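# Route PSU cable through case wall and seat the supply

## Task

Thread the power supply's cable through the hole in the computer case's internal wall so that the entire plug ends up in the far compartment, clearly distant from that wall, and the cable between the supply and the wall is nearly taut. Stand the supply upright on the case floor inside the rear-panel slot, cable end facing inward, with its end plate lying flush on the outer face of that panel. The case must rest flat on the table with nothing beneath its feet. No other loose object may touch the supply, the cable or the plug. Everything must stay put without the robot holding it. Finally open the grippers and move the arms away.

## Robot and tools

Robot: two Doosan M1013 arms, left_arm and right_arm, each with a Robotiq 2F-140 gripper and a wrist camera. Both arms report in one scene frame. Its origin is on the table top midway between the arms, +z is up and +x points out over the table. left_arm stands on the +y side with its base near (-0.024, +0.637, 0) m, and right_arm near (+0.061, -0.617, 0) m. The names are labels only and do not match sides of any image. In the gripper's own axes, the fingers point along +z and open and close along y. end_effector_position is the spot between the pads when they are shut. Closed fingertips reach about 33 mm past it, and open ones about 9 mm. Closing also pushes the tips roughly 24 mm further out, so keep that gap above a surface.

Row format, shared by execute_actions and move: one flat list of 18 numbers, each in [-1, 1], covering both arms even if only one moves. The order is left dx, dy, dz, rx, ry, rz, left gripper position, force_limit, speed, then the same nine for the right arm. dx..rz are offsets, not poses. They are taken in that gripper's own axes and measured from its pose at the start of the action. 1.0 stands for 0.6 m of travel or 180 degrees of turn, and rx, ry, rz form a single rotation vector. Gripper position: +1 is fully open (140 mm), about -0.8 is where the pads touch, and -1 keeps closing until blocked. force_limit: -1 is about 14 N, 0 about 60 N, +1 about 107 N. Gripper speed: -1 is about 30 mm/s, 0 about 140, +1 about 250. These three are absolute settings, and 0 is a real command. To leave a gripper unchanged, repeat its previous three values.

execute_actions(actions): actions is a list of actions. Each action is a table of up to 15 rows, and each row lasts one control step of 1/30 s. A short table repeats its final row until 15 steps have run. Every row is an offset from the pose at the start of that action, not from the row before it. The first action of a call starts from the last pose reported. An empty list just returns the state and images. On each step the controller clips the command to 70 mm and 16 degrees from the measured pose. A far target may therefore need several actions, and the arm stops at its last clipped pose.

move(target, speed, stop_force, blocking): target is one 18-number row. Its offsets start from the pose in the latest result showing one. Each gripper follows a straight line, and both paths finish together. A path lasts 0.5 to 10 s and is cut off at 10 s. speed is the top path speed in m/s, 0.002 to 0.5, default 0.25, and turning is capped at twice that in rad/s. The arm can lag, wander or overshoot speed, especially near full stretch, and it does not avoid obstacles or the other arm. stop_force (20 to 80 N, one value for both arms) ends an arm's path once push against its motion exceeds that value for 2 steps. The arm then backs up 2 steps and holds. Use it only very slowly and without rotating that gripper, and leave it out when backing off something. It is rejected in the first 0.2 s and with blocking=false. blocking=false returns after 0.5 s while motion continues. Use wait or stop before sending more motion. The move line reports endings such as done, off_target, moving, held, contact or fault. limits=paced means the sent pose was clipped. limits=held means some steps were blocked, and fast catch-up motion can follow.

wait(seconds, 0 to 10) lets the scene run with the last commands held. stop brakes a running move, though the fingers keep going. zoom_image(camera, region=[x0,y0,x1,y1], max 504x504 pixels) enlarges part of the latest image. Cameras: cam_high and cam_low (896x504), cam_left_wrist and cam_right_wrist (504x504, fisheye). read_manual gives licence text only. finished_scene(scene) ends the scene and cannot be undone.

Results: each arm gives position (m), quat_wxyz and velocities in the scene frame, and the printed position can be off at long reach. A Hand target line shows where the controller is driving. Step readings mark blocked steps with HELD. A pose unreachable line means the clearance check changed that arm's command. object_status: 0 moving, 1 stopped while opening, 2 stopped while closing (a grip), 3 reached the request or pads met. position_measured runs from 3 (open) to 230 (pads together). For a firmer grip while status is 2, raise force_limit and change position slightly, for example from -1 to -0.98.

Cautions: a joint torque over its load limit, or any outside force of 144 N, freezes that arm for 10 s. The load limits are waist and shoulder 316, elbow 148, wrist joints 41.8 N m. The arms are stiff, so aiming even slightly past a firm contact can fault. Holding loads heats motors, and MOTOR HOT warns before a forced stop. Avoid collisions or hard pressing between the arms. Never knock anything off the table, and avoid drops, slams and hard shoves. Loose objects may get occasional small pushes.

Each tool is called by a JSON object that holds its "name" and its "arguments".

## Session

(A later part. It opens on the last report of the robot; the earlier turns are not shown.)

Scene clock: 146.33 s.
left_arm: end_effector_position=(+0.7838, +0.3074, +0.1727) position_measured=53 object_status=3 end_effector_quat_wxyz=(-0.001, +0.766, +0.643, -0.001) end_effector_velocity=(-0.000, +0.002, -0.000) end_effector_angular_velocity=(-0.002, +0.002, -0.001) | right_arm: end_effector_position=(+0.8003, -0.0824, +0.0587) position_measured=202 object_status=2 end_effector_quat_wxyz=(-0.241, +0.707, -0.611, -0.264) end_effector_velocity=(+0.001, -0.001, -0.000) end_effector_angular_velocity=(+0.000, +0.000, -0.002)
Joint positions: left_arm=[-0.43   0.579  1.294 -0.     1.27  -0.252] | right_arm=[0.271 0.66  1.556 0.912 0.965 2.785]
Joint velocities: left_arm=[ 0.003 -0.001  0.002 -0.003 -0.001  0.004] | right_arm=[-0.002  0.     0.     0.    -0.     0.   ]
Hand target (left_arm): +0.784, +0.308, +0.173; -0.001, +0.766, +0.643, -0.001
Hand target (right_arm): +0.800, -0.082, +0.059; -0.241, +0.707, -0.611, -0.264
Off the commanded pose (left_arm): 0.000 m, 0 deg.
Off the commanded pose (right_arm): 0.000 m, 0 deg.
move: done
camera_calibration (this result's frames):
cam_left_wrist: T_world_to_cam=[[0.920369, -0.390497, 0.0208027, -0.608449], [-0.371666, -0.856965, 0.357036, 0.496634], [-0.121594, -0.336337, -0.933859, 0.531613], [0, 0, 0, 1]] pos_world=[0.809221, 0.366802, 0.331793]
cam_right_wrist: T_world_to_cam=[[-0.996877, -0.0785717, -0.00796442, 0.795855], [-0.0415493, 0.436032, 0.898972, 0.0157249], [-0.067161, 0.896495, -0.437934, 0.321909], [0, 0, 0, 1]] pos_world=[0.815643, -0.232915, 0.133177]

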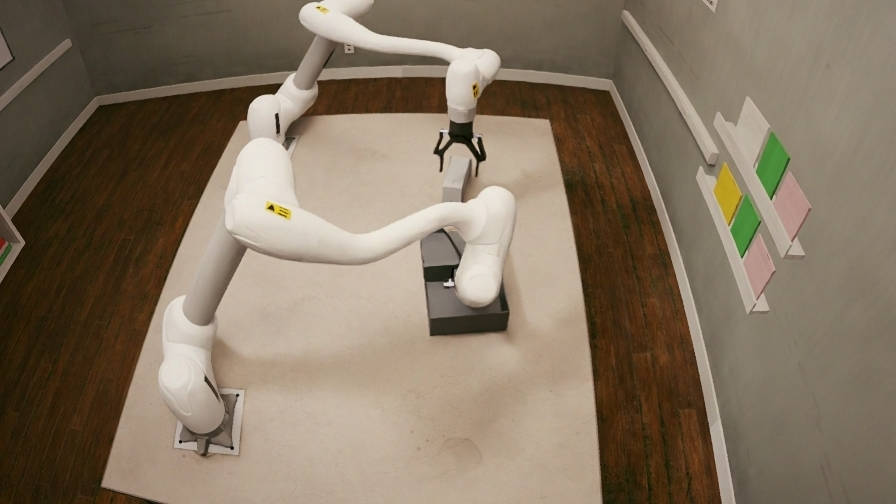

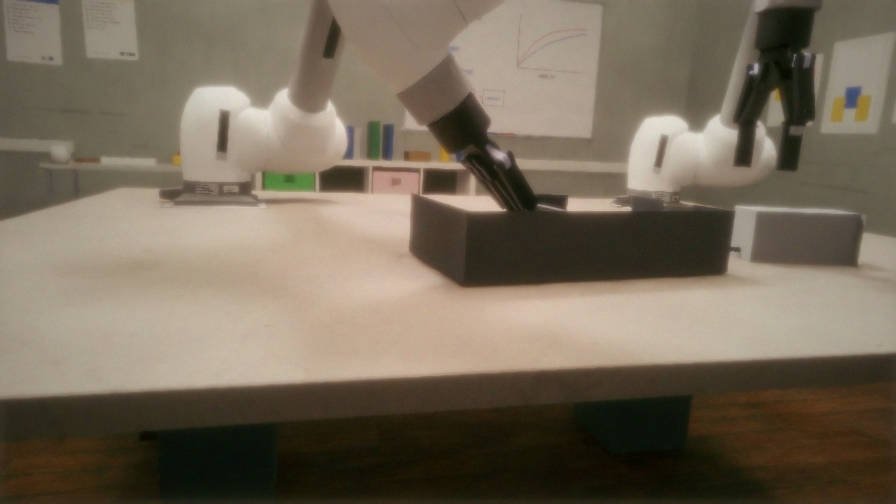

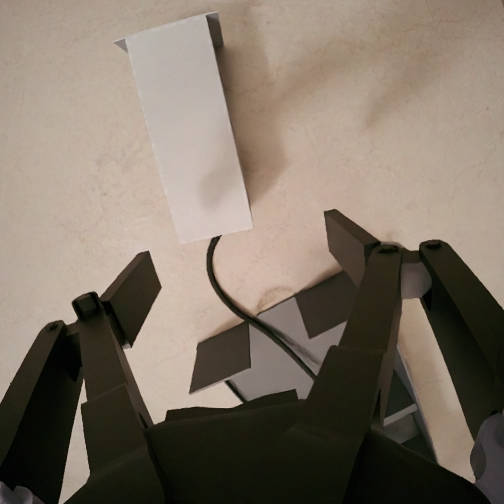

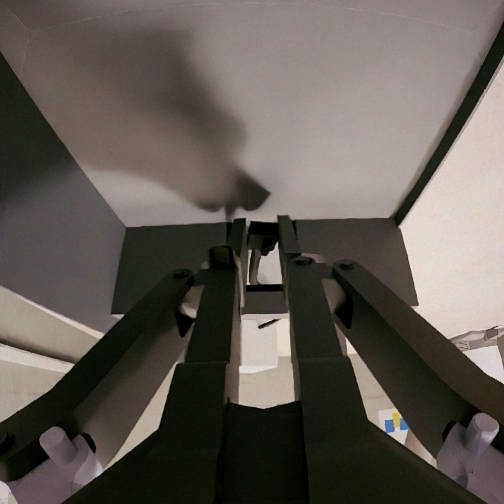

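{"name": "move", "arguments": {"target": [0.127,-0.044,0.05,0,0,0.005,0.6,0,0,0,0,0,0,0,0,-1,-0.5,-0.5], "speed": 0.15}}

{"name": "move", "arguments": {"target": [0,0,0.129,0,0,0,0.6,0,0,0,0,0,0,0,0,-1,-0.5,-0.5], "speed": 0.08}}

{"name": "move", "arguments": {"target": [0,0,0,0,0,0,-1,0,-0.5,0,0,0,0,0,0,-1,-0.5,-0.5]}}

Scene clock: 159.63 s.
left_arm: end_effector_position=(+0.7708, +0.3868, +0.1428) position_measured=53 object_status=3 end_effector_quat_wxyz=(-0.001, +0.771, +0.637, -0.000) end_effector_velocity=(-0.001, +0.001, -0.001) end_effector_angular_velocity=(-0.002, +0.002, +0.001) | right_arm: end_effector_position=(+0.8003, -0.0824, +0.0587) position_measured=202 object_status=2 end_effector_quat_wxyz=(-0.241, +0.707, -0.611, -0.264) end_effector_velocity=(-0.000, +0.001, -0.000) end_effector_angular_velocity=(-0.001, -0.002, +0.001)
Joint positions: left_arm=[-0.349  0.535  1.423 -0.     1.186 -0.156] | right_arm=[0.271 0.66  1.556 0.912 0.965 2.785]
Joint velocities: left_arm=[ 0.002 -0.001  0.003 -0.003 -0.001  0.002] | right_arm=[ 0.002  0.    -0.    -0.    -0.001 -0.   ]
Hand target (left_arm): +0.771, +0.387, +0.143; -0.001, +0.771, +0.637, -0.001
Hand target (right_arm): +0.800, -0.082, +0.059; -0.241, +0.707, -0.611, -0.264
Off the commanded pose (left_arm): 0.000 m, 0 deg.
Off the commanded pose (right_arm): 0.000 m, 0 deg.
move: done
camera_calibration (this result's frames):
cam_left_wrist: T_world_to_cam=[[0.914059, -0.405055, 0.0206629, -0.554352], [-0.385199, -0.851045, 0.356853, 0.578798], [-0.12696, -0.334144, -0.933932, 0.532085], [0, 0, 0, 1]] pos_world=[0.797216, 0.445832, 0.30184]
cam_right_wrist: T_world_to_cam=[[-0.996877, -0.0785716, -0.00796477, 0.795855], [-0.0415496, 0.436032, 0.898972, 0.015725], [-0.0671608, 0.896495, -0.437934, 0.321909], [0, 0, 0, 1]] pos_world=[0.815643, -0.232915, 0.133178]

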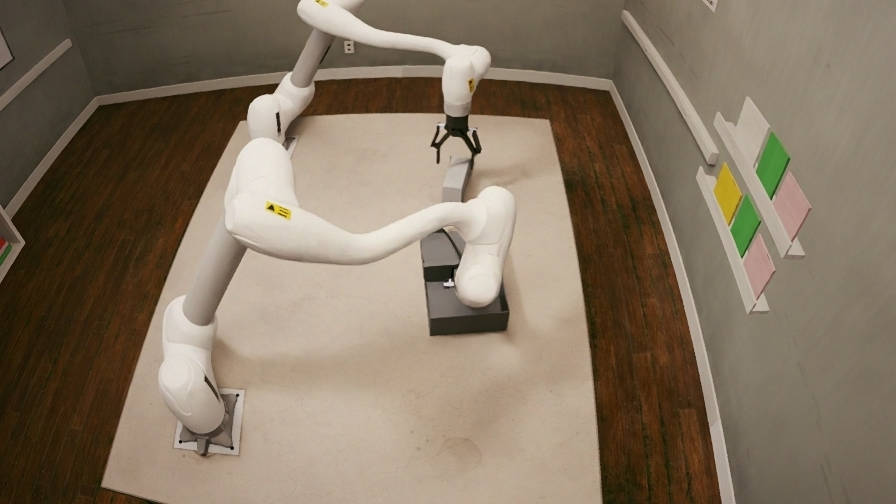

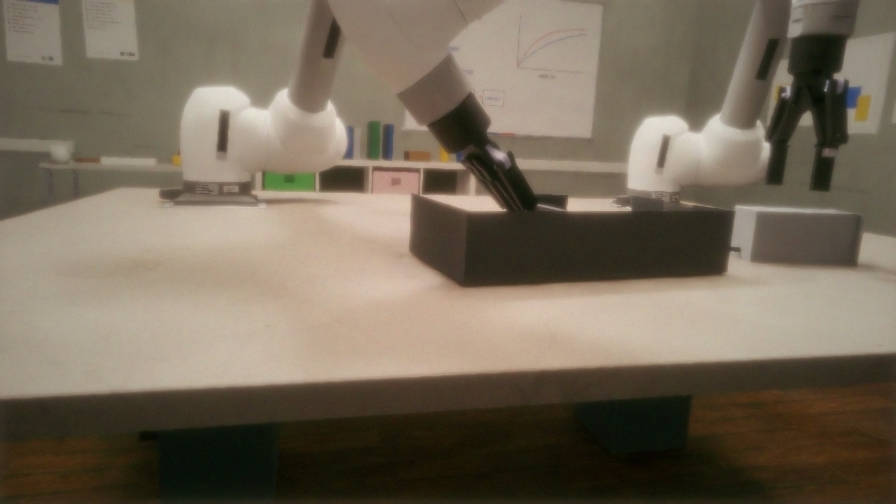

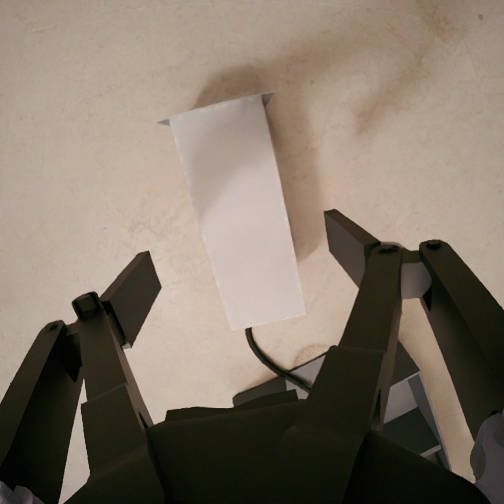

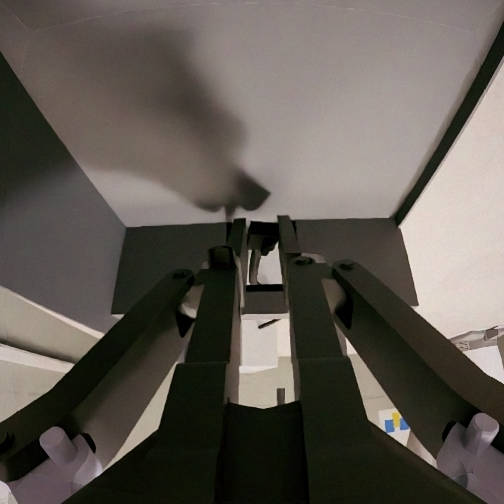

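Scene clock: 160.97 s.
left_arm: end_effector_position=(+0.7706, +0.3868, +0.0655) position_measured=53 object_status=3 end_effector_quat_wxyz=(-0.001, +0.771, +0.637, -0.001) end_effector_velocity=(-0.000, +0.000, -0.002) end_effector_angular_velocity=(+0.001, +0.000, +0.000) | right_arm: end_effector_position=(+0.8003, -0.0824, +0.0587) position_measured=202 object_status=2 end_effector_quat_wxyz=(-0.241, +0.707, -0.611, -0.264) end_effector_velocity=(+0.001, -0.002, -0.000) end_effector_angular_velocity=(-0.000, -0.000, -0.002)
Joint positions: left_arm=[-0.349  0.588  1.487 -0.     1.068 -0.156] | right_arm=[0.271 0.66  1.556 0.912 0.965 2.785]
Joint velocities: left_arm=[-0.     0.001  0.002  0.001 -0.002 -0.001] | right_arm=[-0.002  0.     0.    -0.    -0.    -0.   ]
Hand target (left_arm): +0.771, +0.387, +0.065; -0.001, +0.771, +0.637, -0.001
Hand target (right_arm): +0.800, -0.082, +0.059; -0.241, +0.707, -0.611, -0.264
Off the commanded pose (left_arm): 0.000 m, 0 deg.
Off the commanded pose (right_arm): 0.000 m, 0 deg.
move: done
camera_calibration (this result's frames):
cam_left_wrist: T_world_to_cam=[[0.914015, -0.405152, 0.020689, -0.552499], [-0.385288, -0.850976, 0.35692, 0.606284], [-0.127001, -0.334202, -0.933906, 0.459962], [0, 0, 0, 1]] pos_world=[0.797002, 0.445807, 0.224597]
cam_right_wrist: T_world_to_cam=[[-0.996877, -0.0785715, -0.00796467, 0.795855], [-0.0415495, 0.436032, 0.898972, 0.015725], [-0.0671607, 0.896495, -0.437934, 0.321909], [0, 0, 0, 1]] pos_world=[0.815643, -0.232915, 0.133177]

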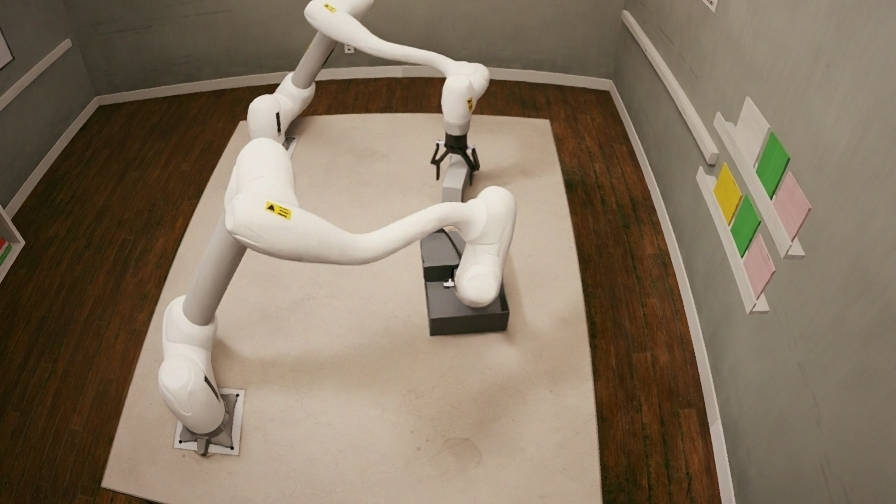

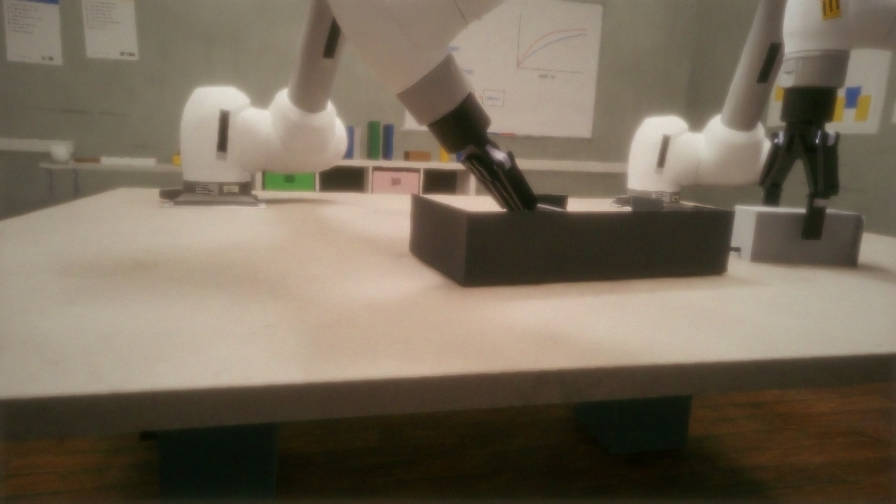

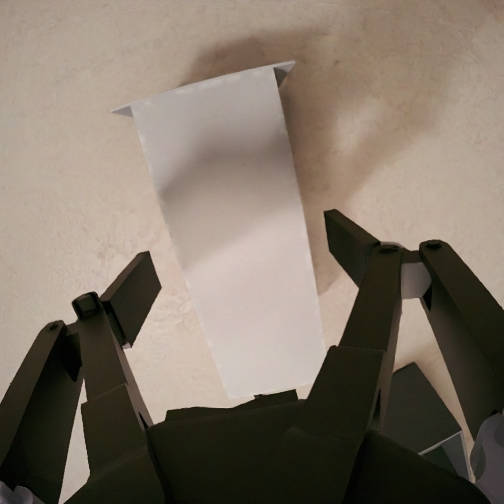

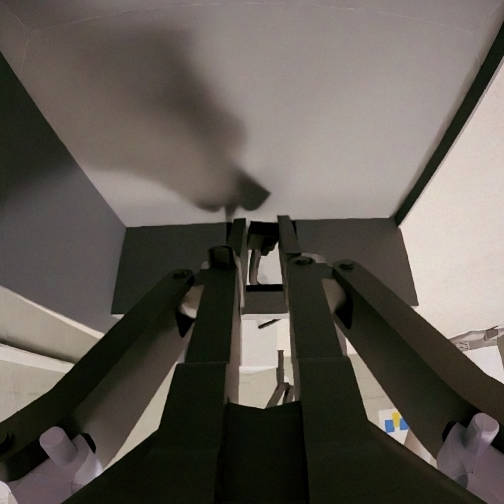

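Scene clock: 161.80 s.
left_arm: end_effector_position=(+0.7706, +0.3868, +0.0655) position_measured=135 object_status=2 end_effector_quat_wxyz=(-0.001, +0.771, +0.637, -0.001) end_effector_velocity=(-0.001, +0.000, -0.001) end_effector_angular_velocity=(+0.001, +0.002, -0.000) | right_arm: end_effector_position=(+0.8003, -0.0824, +0.0587) position_measured=202 object_status=2 end_effector_quat_wxyz=(-0.241, +0.707, -0.611, -0.264) end_effector_velocity=(+0.000, -0.000, -0.000) end_effector_angular_velocity=(-0.000, +0.000, -0.000)
Joint positions: left_arm=[-0.349  0.588  1.487 -0.     1.068 -0.156] | right_arm=[0.271 0.66  1.556 0.912 0.965 2.785]
Joint velocities: left_arm=[-0.     0.001  0.001  0.001 -0.    -0.   ] | right_arm=[-0.001  0.     0.    -0.     0.    -0.   ]
Hand target (left_arm): +0.771, +0.387, +0.066; -0.001, +0.771, +0.637, -0.001
Hand target (right_arm): +0.800, -0.082, +0.059; -0.241, +0.707, -0.611, -0.264
Off the commanded pose (left_arm): 0.000 m, 0 deg.
Off the commanded pose (right_arm): 0.000 m, 0 deg.
move: done
camera_calibration (this result's frames):
cam_left_wrist: T_world_to_cam=[[0.914021, -0.405141, 0.0206424, -0.552503], [-0.385257, -0.850975, 0.356958, 0.606243], [-0.127052, -0.33422, -0.933892, 0.459991], [0, 0, 0, 1]] pos_world=[0.797001, 0.445794, 0.224583]
cam_right_wrist: T_world_to_cam=[[-0.996877, -0.0785715, -0.00796451, 0.795855], [-0.0415493, 0.436032, 0.898972, 0.0157247], [-0.0671608, 0.896495, -0.437934, 0.321909], [0, 0, 0, 1]] pos_world=[0.815643, -0.232915, 0.133178]

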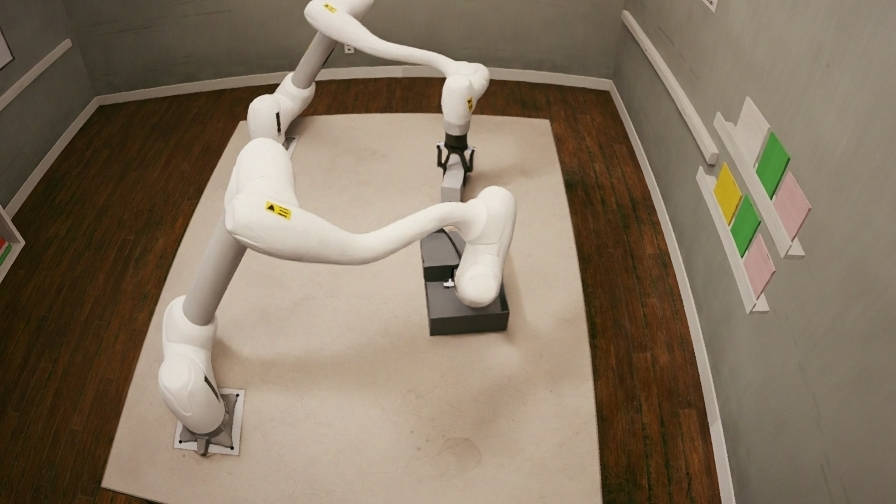

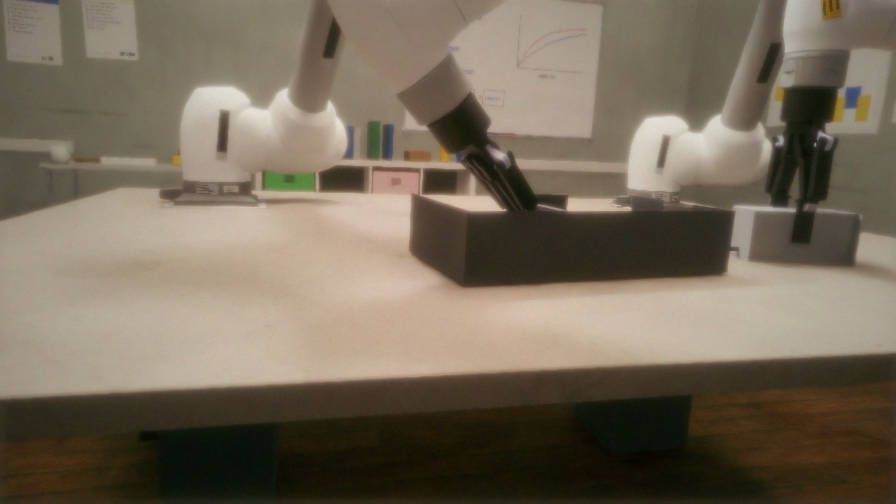

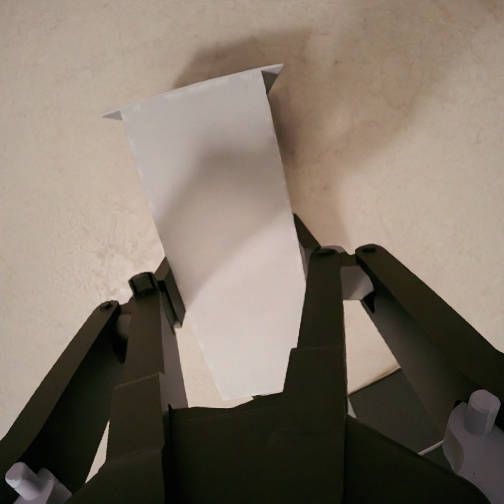

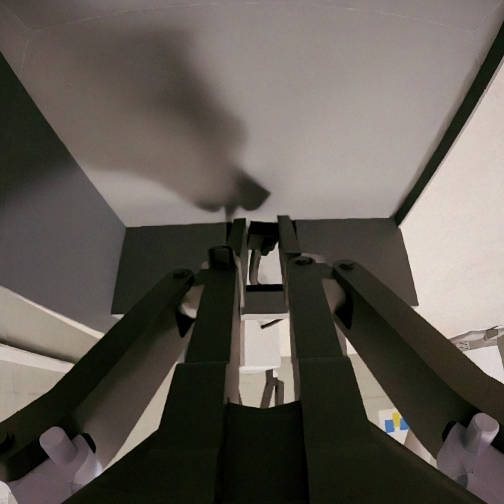

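{"name": "move", "arguments": {"target": [-0.08,0,-0.19,0,0,-0.105,-1,0,-0.5,0,0,0,0,0,0,-1,-0.5,-0.5], "speed": 0.1}}

Scene clock: 171.63 s.
left_arm: end_effector_position=(+0.7619, +0.3398, +0.1794) position_measured=135 object_status=2 end_effector_quat_wxyz=(-0.001, +0.656, +0.755, -0.000) end_effector_velocity=(+0.000, -0.001, +0.002) end_effector_angular_velocity=(-0.000, -0.001, +0.004) | right_arm: end_effector_position=(+0.8003, -0.0824, +0.0587) position_measured=202 object_status=2 end_effector_quat_wxyz=(-0.241, +0.707, -0.611, -0.264) end_effector_velocity=(+0.000, -0.000, -0.000) end_effector_angular_velocity=(+0.000, -0.000, -0.001)
Joint positions: left_arm=[-0.406  0.525  1.369 -0.     1.25  -0.542] | right_arm=[0.271 0.66  1.556 0.912 0.965 2.785]
Joint velocities: left_arm=[-0.001 -0.001 -0.003  0.     0.003 -0.005] | right_arm=[-0.     0.     0.     0.    -0.001 -0.   ]
Hand target (left_arm): +0.762, +0.340, +0.180; -0.001, +0.656, +0.755, -0.000
Hand target (right_arm): +0.800, -0.082, +0.059; -0.241, +0.707, -0.611, -0.264
Off the commanded pose (left_arm): 0.000 m, 0 deg.
Off the commanded pose (right_arm): 0.000 m, 0 deg.
move: done
camera_calibration (this result's frames):
cam_left_wrist: T_world_to_cam=[[0.995967, -0.0872998, 0.0206805, -0.736434], [-0.0889249, -0.930062, 0.35648, 0.323391], [-0.0118865, -0.356881, -0.934074, 0.469543], [0, 0, 0, 1]] pos_world=[0.767803, 0.404054, 0.338535]
cam_right_wrist: T_world_to_cam=[[-0.996877, -0.0785715, -0.00796434, 0.795855], [-0.0415492, 0.436032, 0.898972, 0.0157248], [-0.0671609, 0.896495, -0.437934, 0.321909], [0, 0, 0, 1]] pos_world=[0.815643, -0.232915, 0.133177]

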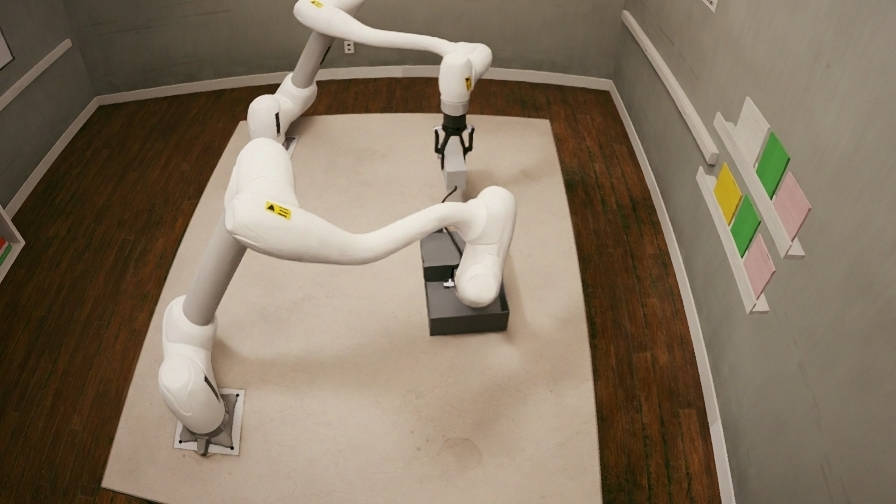

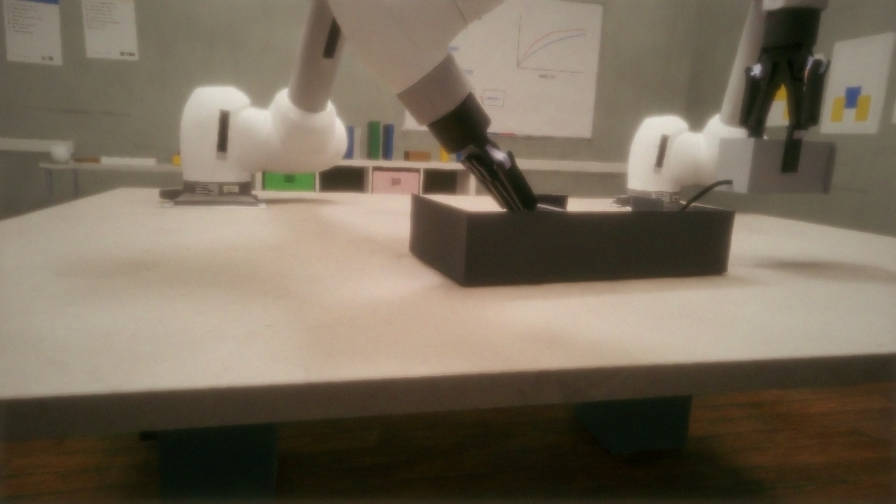

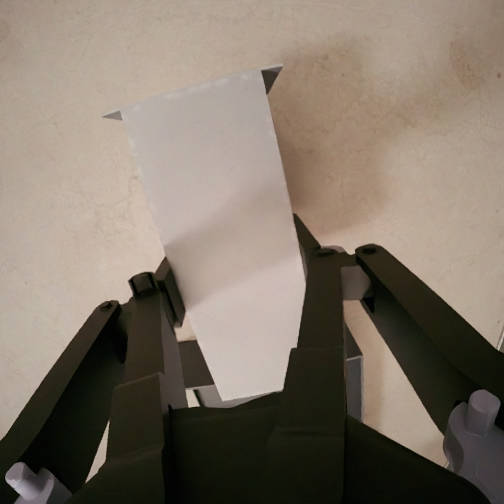

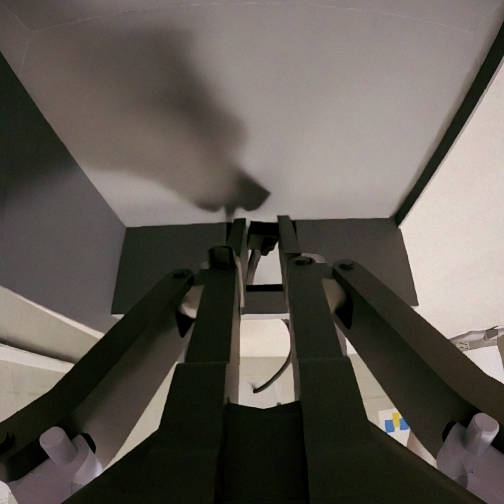

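{"name": "move", "arguments": {"target": [-0.3875,-0.0325,0,0,0,0,-1,0,-0.5,0.0745,0.007,-0.256,0,0,0,-1,-0.5,-0.5], "speed": 0.08}}

Scene clock: 182.23 s.
left_arm: end_effector_position=(+0.7753, +0.1069, +0.1796) position_measured=135 object_status=2 end_effector_quat_wxyz=(-0.001, +0.656, +0.755, -0.001) end_effector_velocity=(+0.001, -0.002, -0.001) end_effector_angular_velocity=(+0.002, +0.000, -0.000) | right_arm: end_effector_position=(+0.8136, -0.2177, +0.1432) position_measured=202 object_status=2 end_effector_quat_wxyz=(-0.241, +0.707, -0.611, -0.264) end_effector_velocity=(-0.000, +0.001, +0.000) end_effector_angular_velocity=(-0.000, -0.001, +0.001)
Joint positions: left_arm=[-0.624  0.724  1.036 -0.001  1.383 -0.76 ] | right_arm=[0.106 0.545 1.575 0.827 1.131 2.768]
Joint velocities: left_arm=[-0.001  0.003 -0.004  0.001  0.002 -0.001] | right_arm=[ 0.001 -0.001 -0.    -0.    -0.001  0.   ]
Hand target (left_arm): +0.775, +0.107, +0.180; -0.001, +0.656, +0.755, -0.001
Hand target (right_arm): +0.814, -0.218, +0.143; -0.241, +0.707, -0.611, -0.264
Off the commanded pose (left_arm): 0.000 m, 0 deg.
Off the commanded pose (right_arm): 0.000 m, 0 deg.
move: done
camera_calibration (this result's frames):
cam_left_wrist: T_world_to_cam=[[0.995985, -0.0870657, 0.0208278, -0.770092], [-0.088753, -0.929897, 0.356951, 0.107694], [-0.0117105, -0.357366, -0.933891, 0.38662], [0, 0, 0, 1]] pos_world=[0.781086, 0.171261, 0.338658]
cam_right_wrist: T_world_to_cam=[[-0.996871, -0.0786264, -0.00809956, 0.799084], [-0.0417175, 0.436329, 0.89882, -0.000460721], [-0.0671368, 0.896345, -0.438244, 0.481007], [0, 0, 0, 1]] pos_world=[0.828858, -0.368118, 0.217685]

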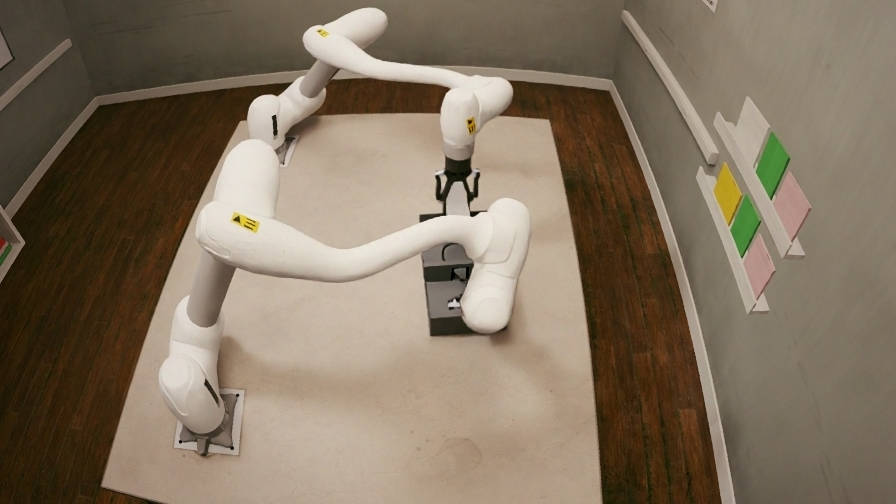

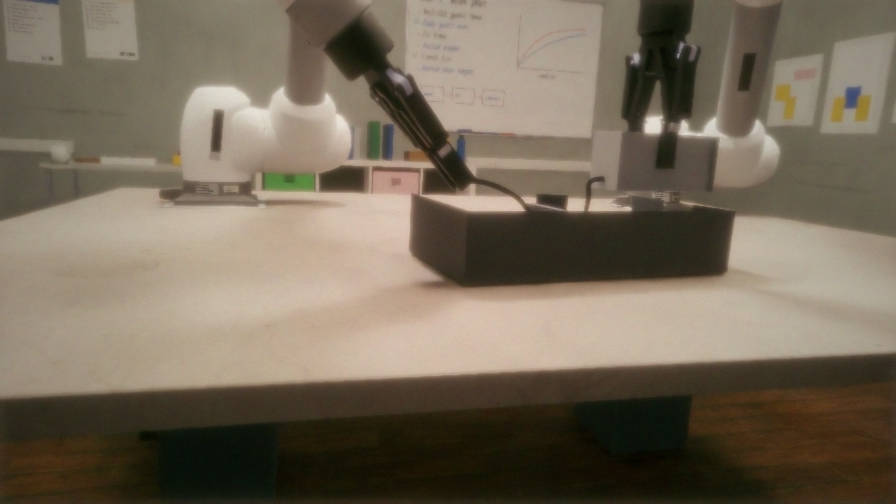

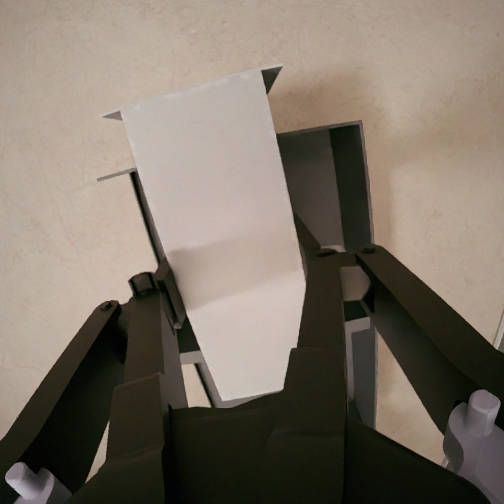

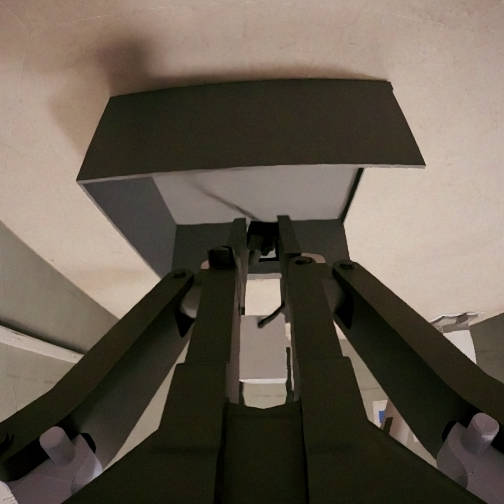

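{"name": "move", "arguments": {"target": [0,0,0.168,0,0,0,-1,0,-0.5,0.046,0,-0.086,0,0,0,-1,-0.5,-0.5], "speed": 0.02, "stop_force": 20}}

Scene clock: 192.77 s.
left_arm: end_effector_position=(+0.7749, +0.1068, +0.0789) position_measured=135 object_status=2 end_effector_quat_wxyz=(-0.001, +0.656, +0.755, -0.001) end_effector_velocity=(+0.000, +0.000, -0.000) end_effector_angular_velocity=(+0.000, -0.001, -0.001) | right_arm: end_effector_position=(+0.8208, -0.2721, +0.1632) position_measured=206 object_status=2 end_effector_quat_wxyz=(-0.241, +0.707, -0.611, -0.264) end_effector_velocity=(+0.000, -0.001, +0.000) end_effector_angular_velocity=(-0.000, -0.000, +0.000)
Joint positions: left_arm=[-0.624  0.771  1.138 -0.001  1.233 -0.76 ] | right_arm=[0.037 0.524 1.568 0.8   1.193 2.745]
Joint velocities: left_arm=[ 0.    -0.     0.001  0.001 -0.001  0.   ] | right_arm=[-0.001 -0.    -0.    -0.001  0.001 -0.001]
Hand target (left_arm): +0.775, +0.107, +0.079; -0.001, +0.656, +0.755, -0.001
Hand target (right_arm): +0.821, -0.272, +0.163; -0.241, +0.707, -0.611, -0.264
Off the commanded pose (left_arm): 0.000 m, 0 deg.
Off the commanded pose (right_arm): 0.000 m, 0 deg.
move: done
camera_calibration (this result's frames):
cam_left_wrist: T_world_to_cam=[[0.995965, -0.0873036, 0.0207794, -0.767619], [-0.0889576, -0.92987, 0.356972, 0.143649], [-0.0118428, -0.35738, -0.933884, 0.292658], [0, 0, 0, 1]] pos_world=[0.780766, 0.171149, 0.23798]
cam_right_wrist: T_world_to_cam=[[-0.996869, -0.0786453, -0.00814249, 0.802226], [-0.0417749, 0.436467, 0.89875, 0.00572605], [-0.0671285, 0.896277, -0.438386, 0.539066], [0, 0, 0, 1]] pos_world=[0.83614, -0.42256, 0.237705]

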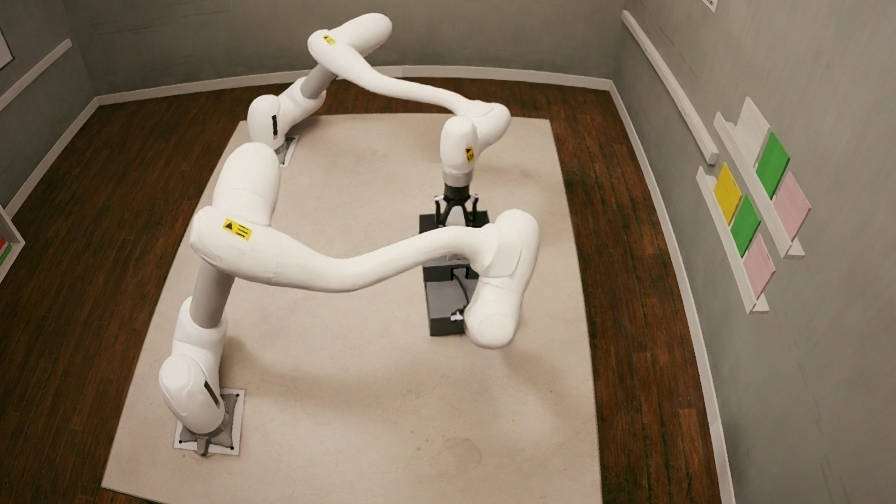

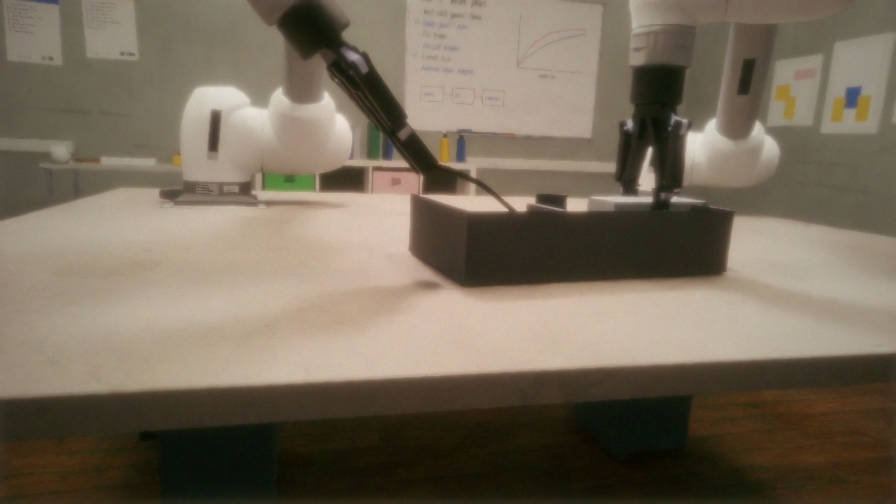

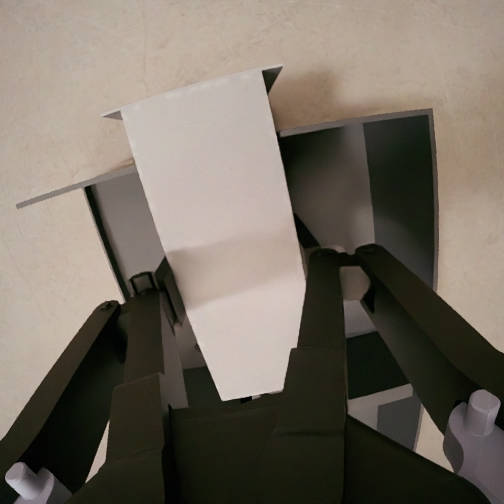

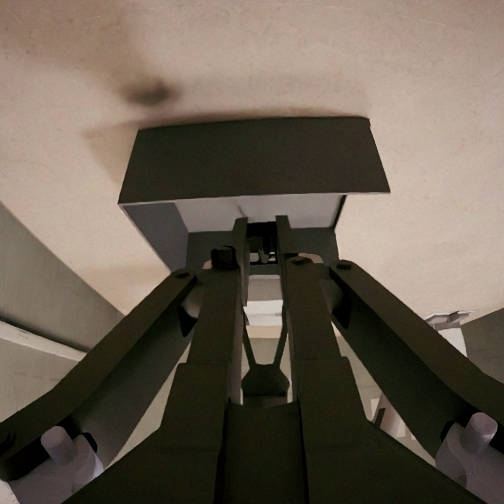

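{"name": "move", "arguments": {"target": [-0.056,0,0.01,0,0,0,-1,0,-0.5,0.035,0,-0.035,0,0,0,-1,-0.5,-0.5], "speed": 0.015, "stop_force": 20}}

{"name": "move", "arguments": {"target": [0,0,0.008,0,0,0,-1,0,-0.5,0,0,0,0,0,0,-1,-0.5,-0.5], "speed": 0.005, "stop_force": 20}}

{"name": "zoom_image", "arguments": {"camera": "cam_high", "region": [390,190,550,350]}}

Scene clock: 204.50 s.
left_arm: end_effector_position=(+0.7796, +0.0736, +0.0730) position_measured=135 object_status=2 end_effector_quat_wxyz=(-0.001, +0.656, +0.755, -0.001) end_effector_velocity=(+0.000, -0.001, -0.003) end_effector_angular_velocity=(+0.002, +0.002, +0.002) | right_arm: end_effector_position=(+0.8249, -0.3014, +0.1648) position_measured=206 object_status=2 end_effector_quat_wxyz=(-0.241, +0.707, -0.611, -0.264) end_effector_velocity=(-0.000, -0.000, -0.000) end_effector_angular_velocity=(+0.000, +0.001, +0.001)
Joint positions: left_arm=[-0.649  0.813  1.073 -0.001  1.257 -0.785] | right_arm=[0.    0.523 1.567 0.79  1.218 2.723]
Joint velocities: left_arm=[-0.     0.004 -0.003 -0.     0.002 -0.002] | right_arm=[-0.001  0.     0.    -0.     0.002 -0.001]
Hand target (left_arm): +0.780, +0.073, +0.073; -0.001, +0.656, +0.755, -0.001
Hand target (right_arm): +0.825, -0.301, +0.165; -0.241, +0.707, -0.611, -0.264
Off the commanded pose (left_arm): 0.000 m, 0 deg.
Off the commanded pose (right_arm): 0.000 m, 0 deg.
move: done
camera_calibration (this result's frames):
cam_left_wrist: T_world_to_cam=[[0.995968, -0.0872655, 0.0207853, -0.775043], [-0.0889235, -0.929857, 0.357015, 0.115343], [-0.0118277, -0.357423, -0.933868, 0.275297], [0, 0, 0, 1]] pos_world=[0.785431, 0.138016, 0.232022]
cam_right_wrist: T_world_to_cam=[[-0.996869, -0.0786481, -0.00816516, 0.804013], [-0.0418028, 0.43655, 0.898708, 0.0172644], [-0.0671172, 0.896236, -0.438471, 0.566274], [0, 0, 0, 1]] pos_world=[0.840224, -0.451818, 0.239344]

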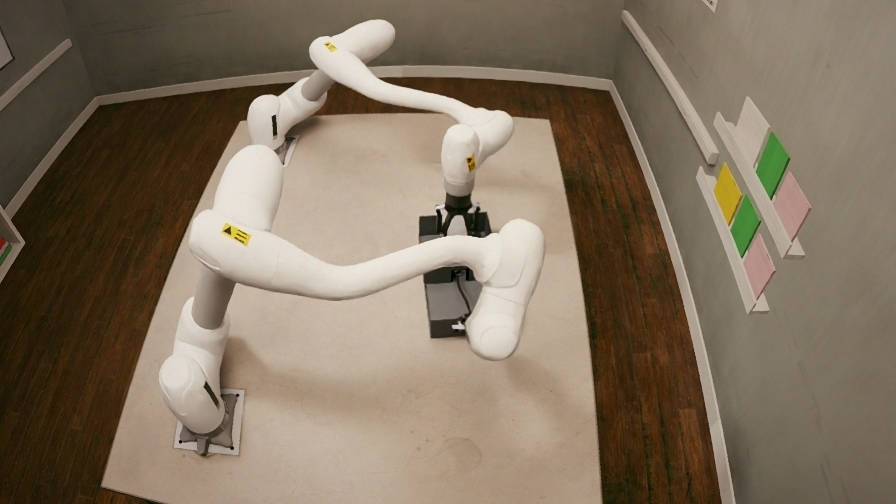

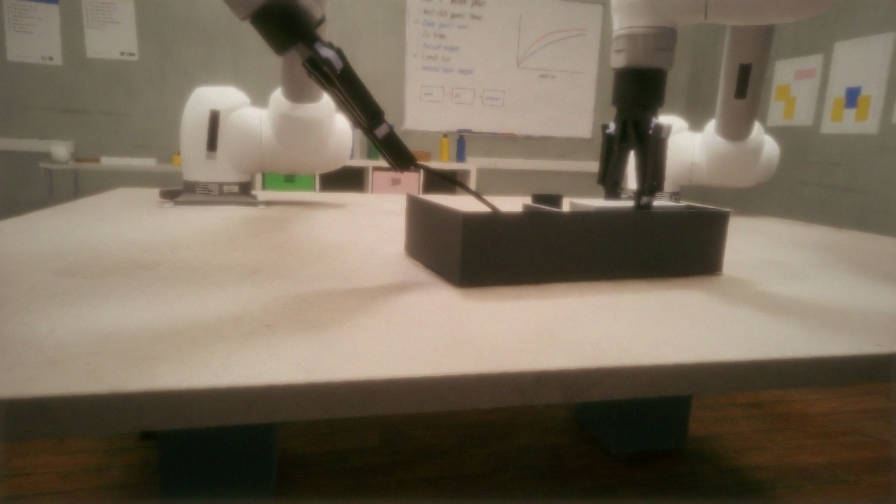

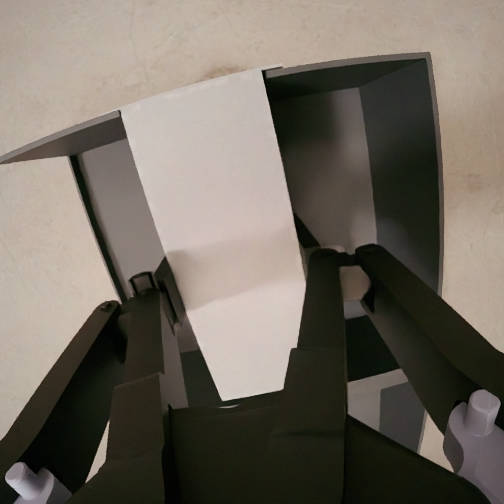

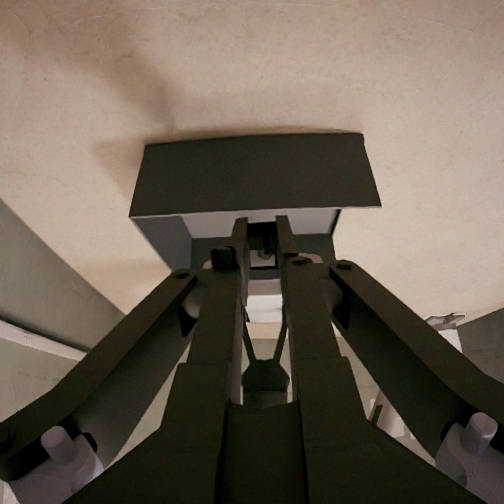

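Scene clock: 205.43 s.
left_arm: end_effector_position=(+0.7796, +0.0736, +0.0701) position_measured=135 object_status=2 end_effector_quat_wxyz=(-0.001, +0.656, +0.755, -0.001) end_effector_velocity=(-0.001, -0.000, +0.001) end_effector_angular_velocity=(+0.000, +0.002, +0.000) | right_arm: end_effector_position=(+0.8249, -0.3014, +0.1648) position_measured=206 object_status=2 end_effector_quat_wxyz=(-0.241, +0.707, -0.611, -0.264) end_effector_velocity=(-0.001, +0.001, -0.000) end_effector_angular_velocity=(-0.000, +0.000, +0.001)
Joint positions: left_arm=[-0.649  0.815  1.075 -0.001  1.253 -0.785] | right_arm=[0.    0.523 1.567 0.79  1.218 2.723]
Joint velocities: left_arm=[-0.    -0.001 -0.001 -0.001  0.004 -0.   ] | right_arm=[ 0.002 -0.     0.    -0.     0.     0.   ]
Hand target (left_arm): +0.780, +0.074, +0.070; -0.000, +0.656, +0.755, -0.001
Hand target (right_arm): +0.825, -0.301, +0.165; -0.241, +0.707, -0.611, -0.264
Off the commanded pose (left_arm): 0.002 m, 0 deg.
Off the commanded pose (right_arm): 0.000 m, 0 deg.
move: contact (left_arm)
camera_calibration (this result's frames):
cam_left_wrist: T_world_to_cam=[[0.995968, -0.087258, 0.0208429, -0.774973], [-0.0889367, -0.929843, 0.357046, 0.116339], [-0.0117746, -0.35746, -0.933854, 0.272597], [0, 0, 0, 1]] pos_world=[0.785404, 0.137997, 0.22918]
cam_right_wrist: T_world_to_cam=[[-0.996865, -0.0786979, -0.00816522, 0.803984], [-0.0418246, 0.436548, 0.898709, 0.0172795], [-0.067162, 0.896233, -0.43847, 0.566312], [0, 0, 0, 1]] pos_world=[0.840221, -0.451818, 0.239346]

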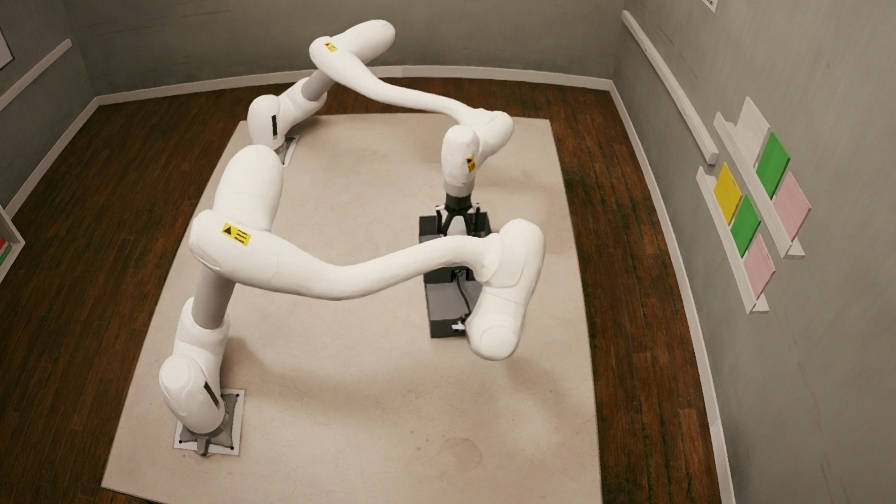

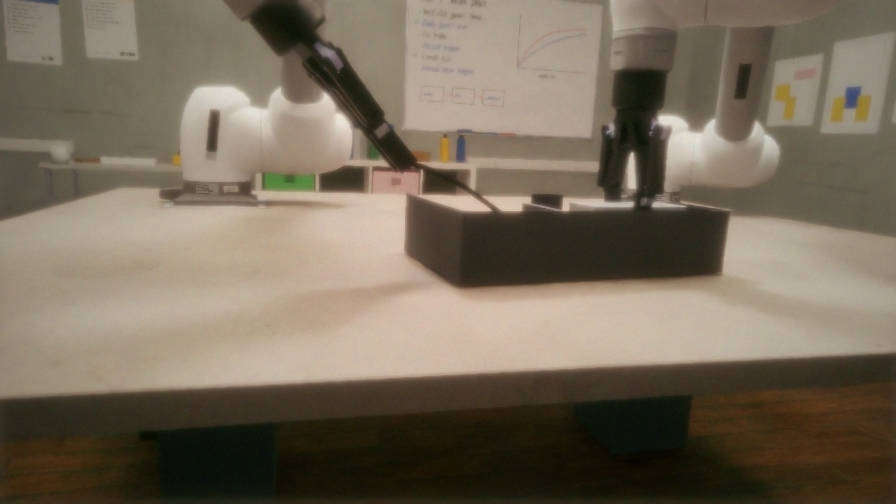

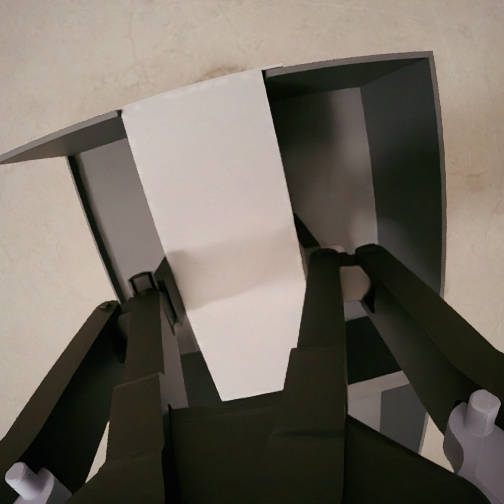

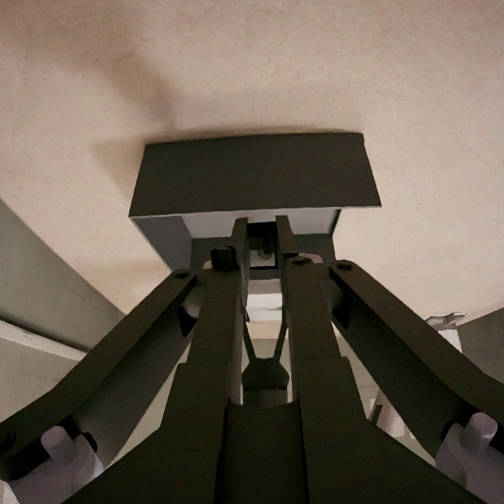

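Region (390, 190, 550, 350) of cam_high's 896x504 image, scaled by 3.150, with more detail than that image has.

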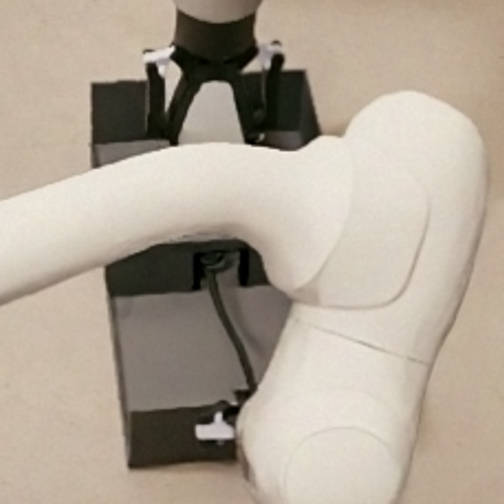

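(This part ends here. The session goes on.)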